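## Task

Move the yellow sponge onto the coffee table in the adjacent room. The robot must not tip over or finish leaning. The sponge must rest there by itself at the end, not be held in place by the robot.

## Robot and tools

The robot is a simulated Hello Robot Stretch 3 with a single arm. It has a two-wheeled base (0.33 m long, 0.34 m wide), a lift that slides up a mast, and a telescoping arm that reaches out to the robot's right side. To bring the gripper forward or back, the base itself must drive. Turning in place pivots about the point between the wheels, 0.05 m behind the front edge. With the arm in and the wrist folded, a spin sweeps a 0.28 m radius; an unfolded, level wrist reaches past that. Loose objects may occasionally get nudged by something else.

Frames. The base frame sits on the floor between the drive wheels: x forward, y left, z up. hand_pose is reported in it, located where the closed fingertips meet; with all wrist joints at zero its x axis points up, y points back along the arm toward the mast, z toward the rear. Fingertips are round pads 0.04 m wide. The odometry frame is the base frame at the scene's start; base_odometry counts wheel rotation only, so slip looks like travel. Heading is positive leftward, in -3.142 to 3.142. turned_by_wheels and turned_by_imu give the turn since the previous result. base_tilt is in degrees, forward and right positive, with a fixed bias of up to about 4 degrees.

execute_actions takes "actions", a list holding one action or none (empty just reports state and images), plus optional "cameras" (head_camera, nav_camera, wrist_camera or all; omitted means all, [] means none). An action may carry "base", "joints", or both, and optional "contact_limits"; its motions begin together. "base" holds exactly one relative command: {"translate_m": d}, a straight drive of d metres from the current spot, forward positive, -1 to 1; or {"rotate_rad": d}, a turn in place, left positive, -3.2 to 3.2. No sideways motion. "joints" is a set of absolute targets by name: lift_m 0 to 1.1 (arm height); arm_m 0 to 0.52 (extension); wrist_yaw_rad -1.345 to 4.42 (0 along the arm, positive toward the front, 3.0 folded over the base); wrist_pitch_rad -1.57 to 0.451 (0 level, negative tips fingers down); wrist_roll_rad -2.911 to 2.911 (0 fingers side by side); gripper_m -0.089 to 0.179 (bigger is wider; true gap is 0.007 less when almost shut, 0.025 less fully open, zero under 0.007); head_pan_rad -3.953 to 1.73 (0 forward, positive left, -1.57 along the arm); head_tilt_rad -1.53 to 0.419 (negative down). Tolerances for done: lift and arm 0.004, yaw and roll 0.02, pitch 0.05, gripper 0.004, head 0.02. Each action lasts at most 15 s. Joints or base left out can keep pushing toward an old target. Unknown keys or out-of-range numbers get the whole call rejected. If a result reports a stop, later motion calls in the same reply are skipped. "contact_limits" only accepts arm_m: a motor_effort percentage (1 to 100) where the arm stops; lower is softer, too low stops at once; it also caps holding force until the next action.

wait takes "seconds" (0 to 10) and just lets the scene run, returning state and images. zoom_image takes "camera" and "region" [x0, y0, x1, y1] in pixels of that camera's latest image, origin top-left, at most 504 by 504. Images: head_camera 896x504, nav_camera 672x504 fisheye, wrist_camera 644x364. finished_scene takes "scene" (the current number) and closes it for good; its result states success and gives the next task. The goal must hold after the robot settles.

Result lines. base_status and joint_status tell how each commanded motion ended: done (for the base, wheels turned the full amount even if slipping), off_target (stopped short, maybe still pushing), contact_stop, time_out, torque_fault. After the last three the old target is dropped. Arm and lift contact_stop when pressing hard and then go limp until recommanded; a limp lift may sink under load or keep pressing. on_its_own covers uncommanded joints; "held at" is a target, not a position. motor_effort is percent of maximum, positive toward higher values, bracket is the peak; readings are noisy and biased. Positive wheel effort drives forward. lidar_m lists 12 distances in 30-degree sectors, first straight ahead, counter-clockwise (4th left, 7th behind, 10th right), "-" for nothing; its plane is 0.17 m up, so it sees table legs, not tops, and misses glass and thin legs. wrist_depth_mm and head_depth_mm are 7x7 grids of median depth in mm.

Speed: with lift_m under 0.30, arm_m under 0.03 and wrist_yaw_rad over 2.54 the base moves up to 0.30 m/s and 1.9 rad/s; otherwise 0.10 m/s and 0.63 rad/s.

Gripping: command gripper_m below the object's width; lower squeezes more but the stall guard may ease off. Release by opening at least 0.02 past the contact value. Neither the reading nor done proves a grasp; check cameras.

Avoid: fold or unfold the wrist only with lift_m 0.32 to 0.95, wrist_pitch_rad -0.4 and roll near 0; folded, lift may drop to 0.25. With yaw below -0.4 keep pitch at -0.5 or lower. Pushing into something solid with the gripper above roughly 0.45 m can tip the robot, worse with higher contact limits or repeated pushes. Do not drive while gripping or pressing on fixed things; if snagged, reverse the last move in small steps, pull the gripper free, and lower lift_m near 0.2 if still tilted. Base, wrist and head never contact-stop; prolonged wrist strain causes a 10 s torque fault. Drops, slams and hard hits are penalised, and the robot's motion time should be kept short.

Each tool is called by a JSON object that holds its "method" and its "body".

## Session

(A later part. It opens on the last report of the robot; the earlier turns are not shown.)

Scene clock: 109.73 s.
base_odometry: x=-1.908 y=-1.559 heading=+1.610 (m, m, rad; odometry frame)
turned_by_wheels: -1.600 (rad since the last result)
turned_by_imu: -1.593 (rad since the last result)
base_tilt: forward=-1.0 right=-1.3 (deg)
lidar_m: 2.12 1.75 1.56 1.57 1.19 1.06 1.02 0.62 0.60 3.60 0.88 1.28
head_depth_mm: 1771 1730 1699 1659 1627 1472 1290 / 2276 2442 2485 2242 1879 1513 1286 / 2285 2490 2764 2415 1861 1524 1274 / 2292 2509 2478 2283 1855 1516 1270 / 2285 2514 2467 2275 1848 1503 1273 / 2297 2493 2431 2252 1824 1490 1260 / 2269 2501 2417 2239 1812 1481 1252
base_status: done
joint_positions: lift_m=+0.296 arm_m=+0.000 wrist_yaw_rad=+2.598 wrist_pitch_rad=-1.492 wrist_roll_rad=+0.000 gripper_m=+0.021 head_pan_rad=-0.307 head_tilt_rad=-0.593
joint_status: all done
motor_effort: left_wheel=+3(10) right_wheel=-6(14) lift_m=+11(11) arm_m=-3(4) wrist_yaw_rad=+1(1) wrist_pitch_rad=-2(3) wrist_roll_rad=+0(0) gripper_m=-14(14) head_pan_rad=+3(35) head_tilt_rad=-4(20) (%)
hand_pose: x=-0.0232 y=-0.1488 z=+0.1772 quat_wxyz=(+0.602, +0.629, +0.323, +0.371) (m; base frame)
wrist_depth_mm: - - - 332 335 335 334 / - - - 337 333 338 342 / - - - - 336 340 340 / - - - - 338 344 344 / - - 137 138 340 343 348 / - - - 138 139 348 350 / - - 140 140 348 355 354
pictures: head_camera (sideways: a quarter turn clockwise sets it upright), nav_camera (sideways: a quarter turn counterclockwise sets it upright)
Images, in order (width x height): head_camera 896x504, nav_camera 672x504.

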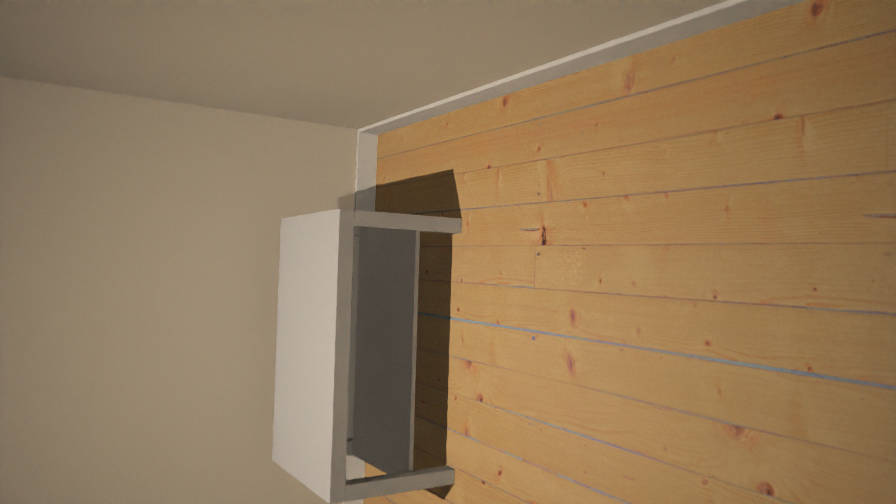

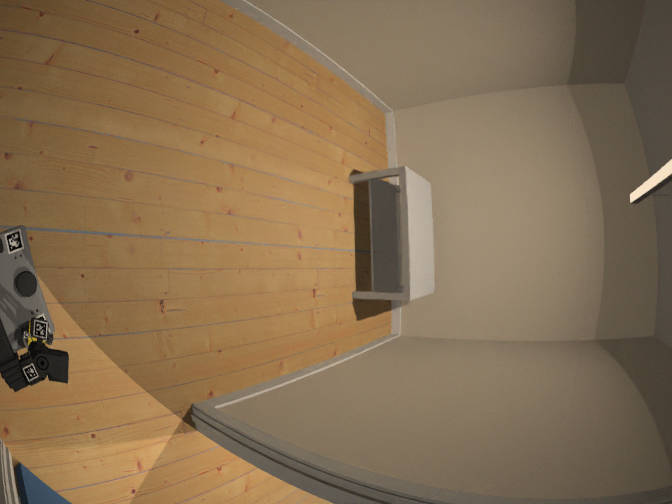

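{"method": "execute_actions", "body": {"actions": [{"base":{"rotate_rad":-0.42},"joints":{"head_pan_rad":0,"head_tilt_rad":-0.9}}], "cameras": []}}

{"method": "execute_actions", "body": {"actions": [{"base":{"translate_m":1.0}}], "cameras": []}}

{"method": "execute_actions", "body": {"actions": [{"base":{"translate_m":0.65}}], "cameras": ["nav_camera","head_camera"]}}

Scene clock: 111.37 s.
base_odometry: x=-1.908 y=-1.559 heading=+1.190 (m, m, rad; odometry frame)
turned_by_wheels: -0.420 (rad since the last result)
turned_by_imu: -0.418 (rad since the last result)
base_tilt: forward=-1.1 right=-1.4 (deg)
lidar_m: 1.63 2.12 1.67 1.56 1.59 1.13 1.06 0.88 0.66 1.04 1.31 0.88
head_depth_mm: 1235 1266 1297 1330 1384 1286 1139 / 1619 1666 1722 1630 1448 1275 1146 / 2331 2305 1997 1674 1446 1263 1137 / 2459 2467 1968 1667 1442 1264 1135 / 2054 2218 1977 1658 1435 1254 1125 / 2034 2262 1964 1653 1424 1260 1124 / 2006 2252 1954 1648 1420 1244 1119
base_status: done
joint_positions: lift_m=+0.296 arm_m=+0.000 wrist_yaw_rad=+2.598 wrist_pitch_rad=-1.492 wrist_roll_rad=+0.000 gripper_m=+0.021 head_pan_rad=-0.007 head_tilt_rad=-0.889
joint_status: all done
motor_effort: left_wheel=+4(9) right_wheel=-7(14) lift_m=+11(11) arm_m=-3(3) wrist_yaw_rad=+1(1) wrist_pitch_rad=-2(3) wrist_roll_rad=+0(0) gripper_m=-14(15) head_pan_rad=+3(23) head_tilt_rad=-7(34) (%)
hand_pose: x=-0.0232 y=-0.1488 z=+0.1772 quat_wxyz=(+0.602, +0.629, +0.323, +0.371) (m; base frame)
wrist_depth_mm: - - - 329 331 334 335 / - - - 334 336 340 337 / - - - - 333 336 341 / - - - - 340 340 342 / - - 137 137 342 345 348 / - - - 139 140 347 346 / - - 140 140 352 352 351
pictures: none
No camera images: the call's "cameras" was empty. Leave "cameras" out to get every camera's image.

Scene clock: 116.37 s.
base_odometry: x=-1.537 y=-0.630 heading=+1.190 (m, m, rad; odometry frame)
turned_by_wheels: +0.000 (rad since the last result)
turned_by_imu: +0.002 (rad since the last result)
base_tilt: forward=-1.0 right=-1.4 (deg)
lidar_m: 1.01 1.27 1.77 1.66 1.68 2.17 2.07 1.31 0.53 0.47 0.48 0.61
head_depth_mm: 1037 1058 1080 1106 1132 1153 1110 / 1356 1399 1433 1476 1395 1275 1145 / 1544 1748 1915 1671 1453 1272 1136 / 1531 1773 1934 1670 1435 1268 1131 / 1522 1635 1313 1552 1428 1261 1125 / 1504 1566 1303 1572 1431 1255 1122 / 1501 1552 1295 1557 1415 1251 1116
base_status: done
joint_positions: lift_m=+0.296 arm_m=+0.000 wrist_yaw_rad=+2.598 wrist_pitch_rad=-1.492 wrist_roll_rad=+0.000 gripper_m=+0.021 head_pan_rad=-0.007 head_tilt_rad=-0.890
joint_status: not commanded
motor_effort: left_wheel=+4(10) right_wheel=-6(10) lift_m=+11(11) arm_m=-3(4) wrist_yaw_rad=+1(0) wrist_pitch_rad=-3(3) wrist_roll_rad=+0(0) gripper_m=-14(15) head_pan_rad=+3(3) head_tilt_rad=-6(7) (%)
hand_pose: x=-0.0232 y=-0.1488 z=+0.1772 quat_wxyz=(+0.602, +0.629, +0.323, +0.371) (m; base frame)
wrist_depth_mm: - - - 329 330 334 338 / - - - 336 334 340 338 / - - - - 335 341 342 / - - - - 341 341 341 / - - 136 137 346 344 348 / - - - 139 139 349 349 / - - 140 139 350 348 351
pictures: none
No camera images: the call's "cameras" was empty. Leave "cameras" out to get every camera's image.

Scene clock: 120.33 s.
base_odometry: x=-1.296 y=-0.027 heading=+1.190 (m, m, rad; odometry frame)
turned_by_wheels: +0.000 (rad since the last result)
turned_by_imu: +0.001 (rad since the last result)
base_tilt: forward=-1.0 right=-1.3 (deg)
lidar_m: 0.36 1.07 0.90 1.72 1.75 2.25 2.47 0.64 0.48 0.41 0.42 0.53
head_depth_mm: 903 924 944 966 987 1012 1028 / 956 1091 1234 1288 1317 1238 1142 / 946 1089 1287 1570 1450 1271 1140 / 938 1075 1269 1536 1445 1268 1128 / 925 1069 1248 1157 972 889 1129 / 916 1053 1238 1071 931 861 1123 / 909 1040 1218 1066 924 844 1118
base_status: done
joint_positions: lift_m=+0.296 arm_m=+0.000 wrist_yaw_rad=+2.598 wrist_pitch_rad=-1.492 wrist_roll_rad=+0.000 gripper_m=+0.021 head_pan_rad=-0.007 head_tilt_rad=-0.890
joint_status: not commanded
motor_effort: left_wheel=+4(11) right_wheel=-6(11) lift_m=+11(11) arm_m=-3(4) wrist_yaw_rad=+0(1) wrist_pitch_rad=-3(2) wrist_roll_rad=+0(0) gripper_m=-14(14) head_pan_rad=+3(3) head_tilt_rad=-6(7) (%)
hand_pose: x=-0.0232 y=-0.1488 z=+0.1772 quat_wxyz=(+0.602, +0.629, +0.323, +0.371) (m; base frame)
wrist_depth_mm: - - - 329 332 332 337 / - - - 327 331 336 339 / - - - - 337 340 343 / - - - - 343 344 345 / - - 137 137 340 343 347 / - - - 138 139 348 338 / - - 139 140 353 350 296
pictures: head_camera (sideways: a quarter turn clockwise sets it upright), nav_camera (sideways: a quarter turn counterclockwise sets it upright)
Images, in order (width x height): head_camera 896x504, nav_camera 672x504.

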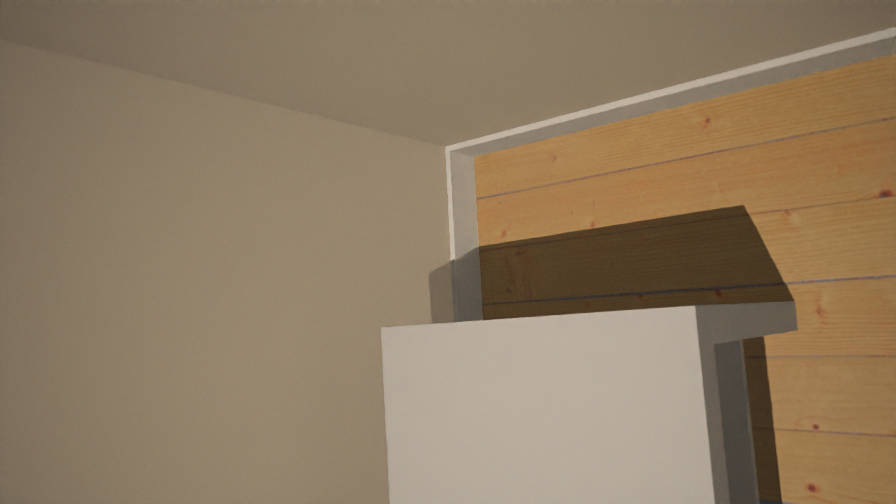

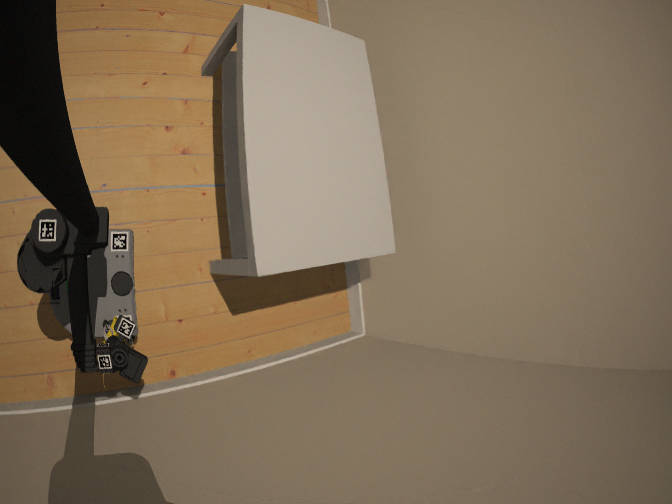

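{"method": "execute_actions", "body": {"actions": [{"base":{"rotate_rad":1.72},"joints":{"head_pan_rad":-1.3,"head_tilt_rad":-1.0}}], "cameras": ["nav_camera"]}}

{"method": "execute_actions", "body": {"actions": [{"base":{"translate_m":0.35},"joints":{"lift_m":0.68}}], "cameras": []}}

{"method": "execute_actions", "body": {"actions": [{"joints":{"arm_m":0.4,"wrist_yaw_rad":0,"wrist_pitch_rad":-1.55}}]}}

Scene clock: 123.13 s.
base_odometry: x=-1.296 y=-0.027 heading=+2.910 (m, m, rad; odometry frame)
turned_by_wheels: +1.720 (rad since the last result)
turned_by_imu: +1.713 (rad since the last result)
base_tilt: forward=-1.0 right=-1.4 (deg)
lidar_m: 1.72 1.81 2.60 1.89 0.55 0.42 0.41 0.43 0.62 1.07 1.11 0.91
head_depth_mm: 929 1070 1258 1486 1386 1239 1128 / 956 1105 1243 1486 1383 1232 1134 / 992 1154 1159 1005 907 1201 - / 1030 1196 1148 1002 899 1216 - / 1068 1256 1139 997 915 1221 1109 / 1104 1309 1135 989 1164 1216 1102 / 1152 1332 1131 985 1207 1209 1099
base_status: done
joint_positions: lift_m=+0.296 arm_m=+0.000 wrist_yaw_rad=+2.598 wrist_pitch_rad=-1.492 wrist_roll_rad=+0.000 gripper_m=+0.021 head_pan_rad=-1.293 head_tilt_rad=-0.988
joint_status: all done
motor_effort: left_wheel=-3(8) right_wheel=+5(17) lift_m=+11(11) arm_m=-3(4) wrist_yaw_rad=+1(1) wrist_pitch_rad=-3(2) wrist_roll_rad=+0(0) gripper_m=-14(14) head_pan_rad=-3(43) head_tilt_rad=-8(20) (%)
hand_pose: x=-0.0232 y=-0.1488 z=+0.1772 quat_wxyz=(+0.602, +0.629, +0.323, +0.371) (m; base frame)
wrist_depth_mm: - - - 328 335 334 340 / - - - 334 335 334 339 / - - - - 337 337 340 / - - - - 343 344 346 / - - 137 137 344 345 346 / - - - 139 139 346 352 / - - 140 140 350 351 349
pictures: nav_camera (sideways: a quarter turn counterclockwise sets it upright)
Images, in order (width x height): nav_camera 672x504.

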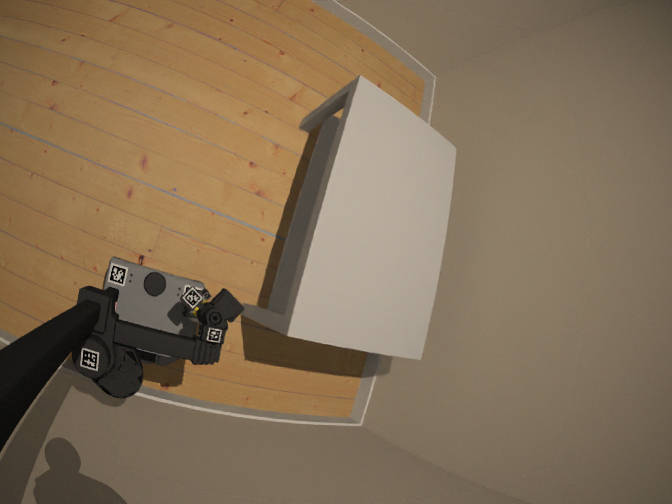

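Scene clock: 128.13 s.
base_odometry: x=-1.636 y=+0.054 heading=+2.910 (m, m, rad; odometry frame)
turned_by_wheels: +0.000 (rad since the last result)
turned_by_imu: +0.001 (rad since the last result)
base_tilt: forward=-1.0 right=-1.4 (deg)
lidar_m: 1.36 1.44 2.06 2.43 1.02 0.78 0.76 0.51 0.50 1.07 1.00 0.61
head_depth_mm: 949 1091 1211 1015 900 844 - / 976 1130 1225 1010 894 876 1107 / 1013 1177 1154 1006 897 - - / 1048 1225 1147 997 912 1207 - / 1085 1281 1148 996 928 1223 1105 / 1127 1334 1137 991 1197 1218 1101 / 1172 1400 1638 982 1193 1210 1098
base_status: done
joint_positions: lift_m=+0.679 arm_m=+0.000 wrist_yaw_rad=+2.598 wrist_pitch_rad=-1.495 wrist_roll_rad=+0.000 gripper_m=+0.021 head_pan_rad=-1.293 head_tilt_rad=-0.988
joint_status: all done
motor_effort: left_wheel=-3(7) right_wheel=+5(16) lift_m=+40(44) arm_m=-4(4) wrist_yaw_rad=+0(1) wrist_pitch_rad=-2(3) wrist_roll_rad=+1(0) gripper_m=-14(14) head_pan_rad=-3(3) head_tilt_rad=-7(7) (%)
hand_pose: x=-0.0236 y=-0.1495 z=+0.5608 quat_wxyz=(+0.603, +0.628, +0.324, +0.370) (m; base frame)
wrist_depth_mm: 680 696 676 694 704 700 699 / 687 688 - 692 696 706 703 / 702 697 - 695 713 706 713 / 693 705 - 150 719 716 592 / 694 694 138 137 727 713 576 / 687 707 140 140 140 583 587 / 714 718 748 143 584 593 291
pictures: none
No camera images: the call's "cameras" was empty. Leave "cameras" out to get every camera's image.

Scene clock: 132.27 s.
base_odometry: x=-1.636 y=+0.054 heading=+2.910 (m, m, rad; odometry frame)
turned_by_wheels: +0.000 (rad since the last result)
turned_by_imu: +0.001 (rad since the last result)
base_tilt: forward=-1.0 right=-1.3 (deg)
lidar_m: 1.36 1.44 2.07 2.42 1.02 0.78 0.76 0.51 0.50 1.07 1.00 0.61
head_depth_mm: 943 1074 - 1025 899 - - / 981 1119 1256 975 892 1188 1127 / 1011 1172 1159 1010 890 1196 1134 / 1045 1225 1152 1007 913 1219 1139 / 1084 1275 1149 993 929 1219 1108 / 1124 1333 1132 990 1196 1211 1099 / 1170 1396 1650 986 1192 1210 1095
base_status: not commanded
joint_positions: lift_m=+0.679 arm_m=+0.400 wrist_yaw_rad=+0.001 wrist_pitch_rad=-1.544 wrist_roll_rad=+0.000 gripper_m=+0.021 head_pan_rad=-1.293 head_tilt_rad=-0.988
joint_status: all done
motor_effort: left_wheel=-3(3) right_wheel=+6(6) lift_m=+40(39) arm_m=+4(3) wrist_yaw_rad=-1(1) wrist_pitch_rad=-2(2) wrist_roll_rad=+0(0) gripper_m=-14(14) head_pan_rad=-4(3) head_tilt_rad=-7(7) (%)
hand_pose: x=-0.0216 y=-0.5272 z=+0.5613 quat_wxyz=(+0.507, +0.494, -0.506, -0.494) (m; base frame)
wrist_depth_mm: 254 254 255 258 259 261 262 / 256 257 262 263 264 264 266 / 263 262 264 266 268 269 272 / 265 269 271 270 273 273 277 / 271 269 271 137 274 279 284 / 275 277 140 141 140 285 285 / 280 281 283 143 287 290 290
pictures: head_camera (sideways: a quarter turn clockwise sets it upright), nav_camera (sideways: a quarter turn counterclockwise sets it upright), wrist_camera
Images, in order (width x height): head_camera 896x504, nav_camera 672x504, wrist_camera 644x364.

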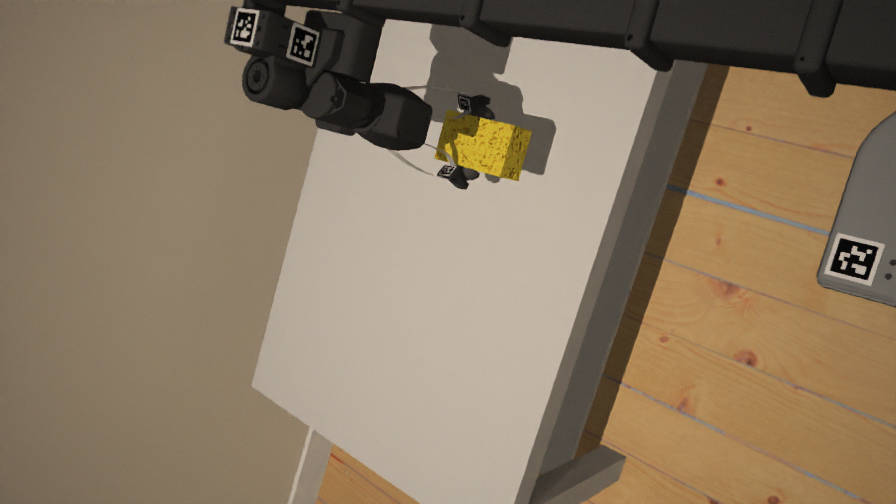

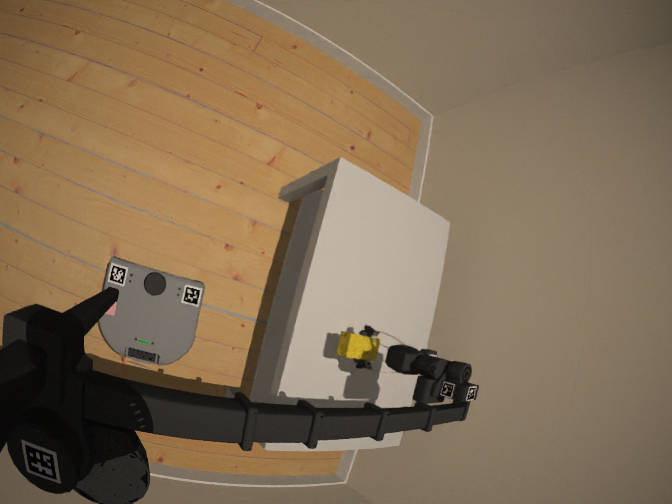

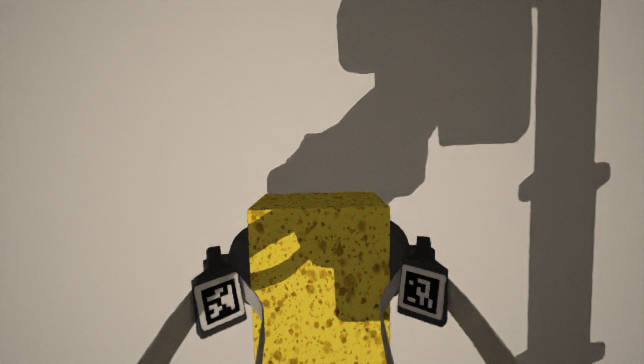

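Drop is 0.275−0.186 ≈ 0.087.

{"method": "execute_actions", "body": {"actions": [{"joints":{"lift_m":0.594}}], "cameras": ["wrist_camera"]}}

{"method": "execute_actions", "body": {"actions": [{"joints":{"gripper_m":0.13}}], "cameras": ["wrist_camera"]}}

{"method": "execute_actions", "body": {"actions": [{"joints":{"lift_m":0.68}}]}}

Scene clock: 135.87 s.
base_odometry: x=-1.636 y=+0.054 heading=+2.910 (m, m, rad; odometry frame)
turned_by_wheels: +0.000 (rad since the last result)
turned_by_imu: +0.001 (rad since the last result)
base_tilt: forward=-1.1 right=-1.4 (deg)
lidar_m: 1.36 1.44 2.07 2.42 1.02 0.78 0.76 0.51 0.50 1.07 1.00 0.61
head_depth_mm: 947 1089 1211 - - - 1123 / 980 1134 1261 976 886 1177 1133 / 1010 1179 1157 1007 882 1198 1133 / 1049 1228 1153 1001 914 1226 1139 / 1089 1275 1142 993 928 1222 1107 / 1126 1331 1137 990 1193 1218 1104 / 1172 1392 1645 984 1196 1206 1098
base_status: not commanded
joint_positions: lift_m=+0.595 arm_m=+0.400 wrist_yaw_rad=+0.001 wrist_pitch_rad=-1.545 wrist_roll_rad=+0.000 gripper_m=+0.021 head_pan_rad=-1.293 head_tilt_rad=-0.988
joint_status: all done
motor_effort: left_wheel=-3(3) right_wheel=+6(6) lift_m=+16(34) arm_m=+4(4) wrist_yaw_rad=-1(0) wrist_pitch_rad=-2(2) wrist_roll_rad=+0(0) gripper_m=-14(14) head_pan_rad=-3(3) head_tilt_rad=-7(8) (%)
hand_pose: x=-0.0216 y=-0.5272 z=+0.4765 quat_wxyz=(+0.507, +0.494, -0.506, -0.494) (m; base frame)
wrist_depth_mm: 174 175 177 177 178 179 180 / 177 179 180 180 182 183 184 / 180 181 183 184 185 185 186 / 184 184 186 186 188 190 191 / 187 186 187 137 190 192 194 / 190 191 139 140 140 196 197 / 194 194 196 143 197 200 202
pictures: wrist_camera
Images, in order (width x height): wrist_camera 644x364.

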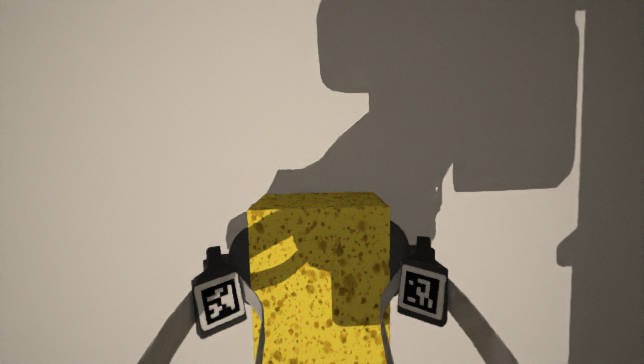

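Scene clock: 137.47 s.
base_odometry: x=-1.636 y=+0.054 heading=+2.910 (m, m, rad; odometry frame)
turned_by_wheels: +0.000 (rad since the last result)
turned_by_imu: +0.000 (rad since the last result)
base_tilt: forward=-1.0 right=-1.4 (deg)
lidar_m: 1.36 1.44 2.06 2.42 1.02 0.78 0.76 0.51 0.50 1.07 1.00 0.61
head_depth_mm: 948 1091 1214 - - - 1127 / 978 1132 1263 973 891 1182 1135 / 1011 1177 1159 1013 885 1193 1133 / 1045 1222 1149 999 913 1223 1141 / 1086 1274 1147 994 925 1217 1109 / 1127 1339 1139 988 1196 1211 1106 / 1170 1394 1635 991 1192 1209 1100
base_status: not commanded
joint_positions: lift_m=+0.595 arm_m=+0.400 wrist_yaw_rad=+0.001 wrist_pitch_rad=-1.545 wrist_roll_rad=+0.000 gripper_m=+0.130 head_pan_rad=-1.293 head_tilt_rad=-0.988
joint_status: all done
motor_effort: left_wheel=-3(3) right_wheel=+6(6) lift_m=+16(17) arm_m=+4(3) wrist_yaw_rad=-1(0) wrist_pitch_rad=-2(2) wrist_roll_rad=+0(0) gripper_m=-1(83) head_pan_rad=-3(3) head_tilt_rad=-7(8) (%)
hand_pose: x=-0.0216 y=-0.5272 z=+0.4765 quat_wxyz=(+0.507, +0.494, -0.506, -0.494) (m; base frame)
wrist_depth_mm: 175 175 177 178 179 180 181 / 177 178 180 181 180 183 184 / 180 181 182 185 185 185 189 / 183 184 186 185 188 189 191 / 186 186 187 145 191 192 193 / 192 190 191 148 194 197 197 / 194 195 196 150 197 200 200
pictures: wrist_camera
Images, in order (width x height): wrist_camera 644x364.

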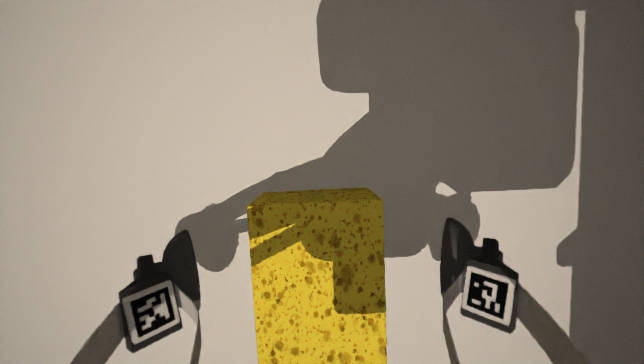

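Scene clock: 139.07 s.
base_odometry: x=-1.636 y=+0.054 heading=+2.910 (m, m, rad; odometry frame)
turned_by_wheels: +0.000 (rad since the last result)
turned_by_imu: +0.000 (rad since the last result)
base_tilt: forward=-1.0 right=-1.3 (deg)
lidar_m: 1.36 1.44 2.07 2.41 1.02 0.78 0.76 0.51 0.50 1.07 1.00 0.61
head_depth_mm: 949 1074 - 1026 898 - - / 980 1121 1257 991 890 1184 1137 / 1015 1177 1162 1005 889 1196 1131 / 1049 1225 1150 998 914 1227 1137 / 1084 1275 1144 997 924 1220 1107 / 1126 1337 1137 990 1194 1215 1102 / 1168 1399 1634 986 1190 1211 1103
base_status: not commanded
joint_positions: lift_m=+0.679 arm_m=+0.400 wrist_yaw_rad=+0.001 wrist_pitch_rad=-1.545 wrist_roll_rad=+0.000 gripper_m=+0.130 head_pan_rad=-1.293 head_tilt_rad=-0.988
joint_status: all done
motor_effort: left_wheel=-3(3) right_wheel=+6(6) lift_m=+39(43) arm_m=+4(3) wrist_yaw_rad=+0(1) wrist_pitch_rad=-2(2) wrist_roll_rad=+0(0) gripper_m=+0(0) head_pan_rad=-3(3) head_tilt_rad=-7(7) (%)
hand_pose: x=-0.0216 y=-0.5271 z=+0.5613 quat_wxyz=(+0.507, +0.494, -0.506, -0.494) (m; base frame)
wrist_depth_mm: 253 253 257 256 260 260 263 / 258 258 259 262 262 266 264 / 261 262 264 266 269 270 271 / 264 268 269 239 272 275 276 / 270 272 273 230 277 281 279 / 276 276 277 233 281 284 286 / 281 283 282 286 285 290 292
pictures: head_camera (sideways: a quarter turn clockwise sets it upright), nav_camera (sideways: a quarter turn counterclockwise sets it upright), wrist_camera
Images, in order (width x height): head_camera 896x504, nav_camera 672x504, wrist_camera 644x364.

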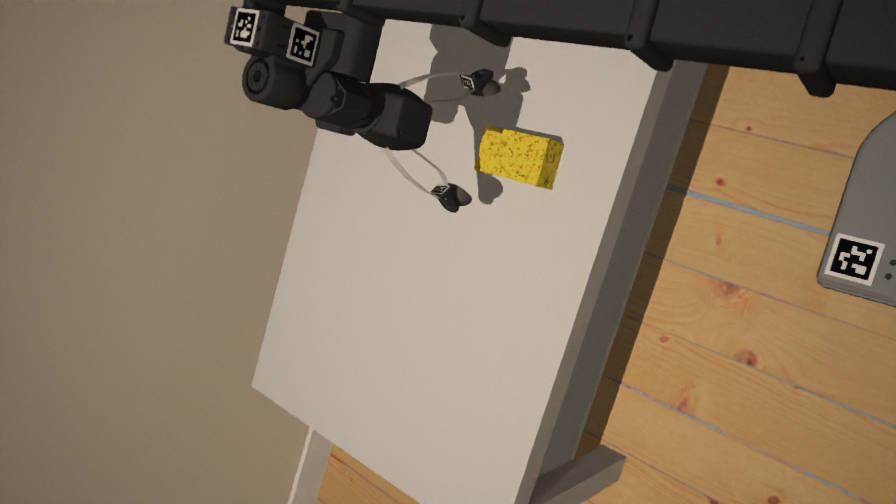

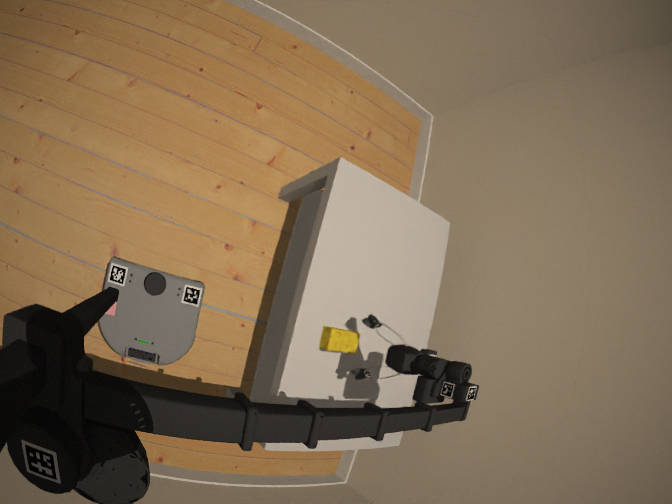

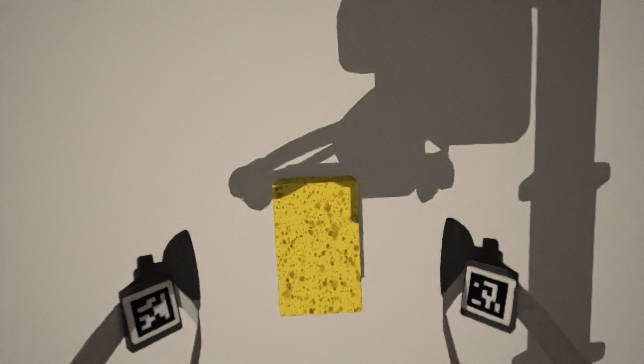

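{"method": "finished_scene", "body": {"scene": 1}}

The scene is finished: the task was done.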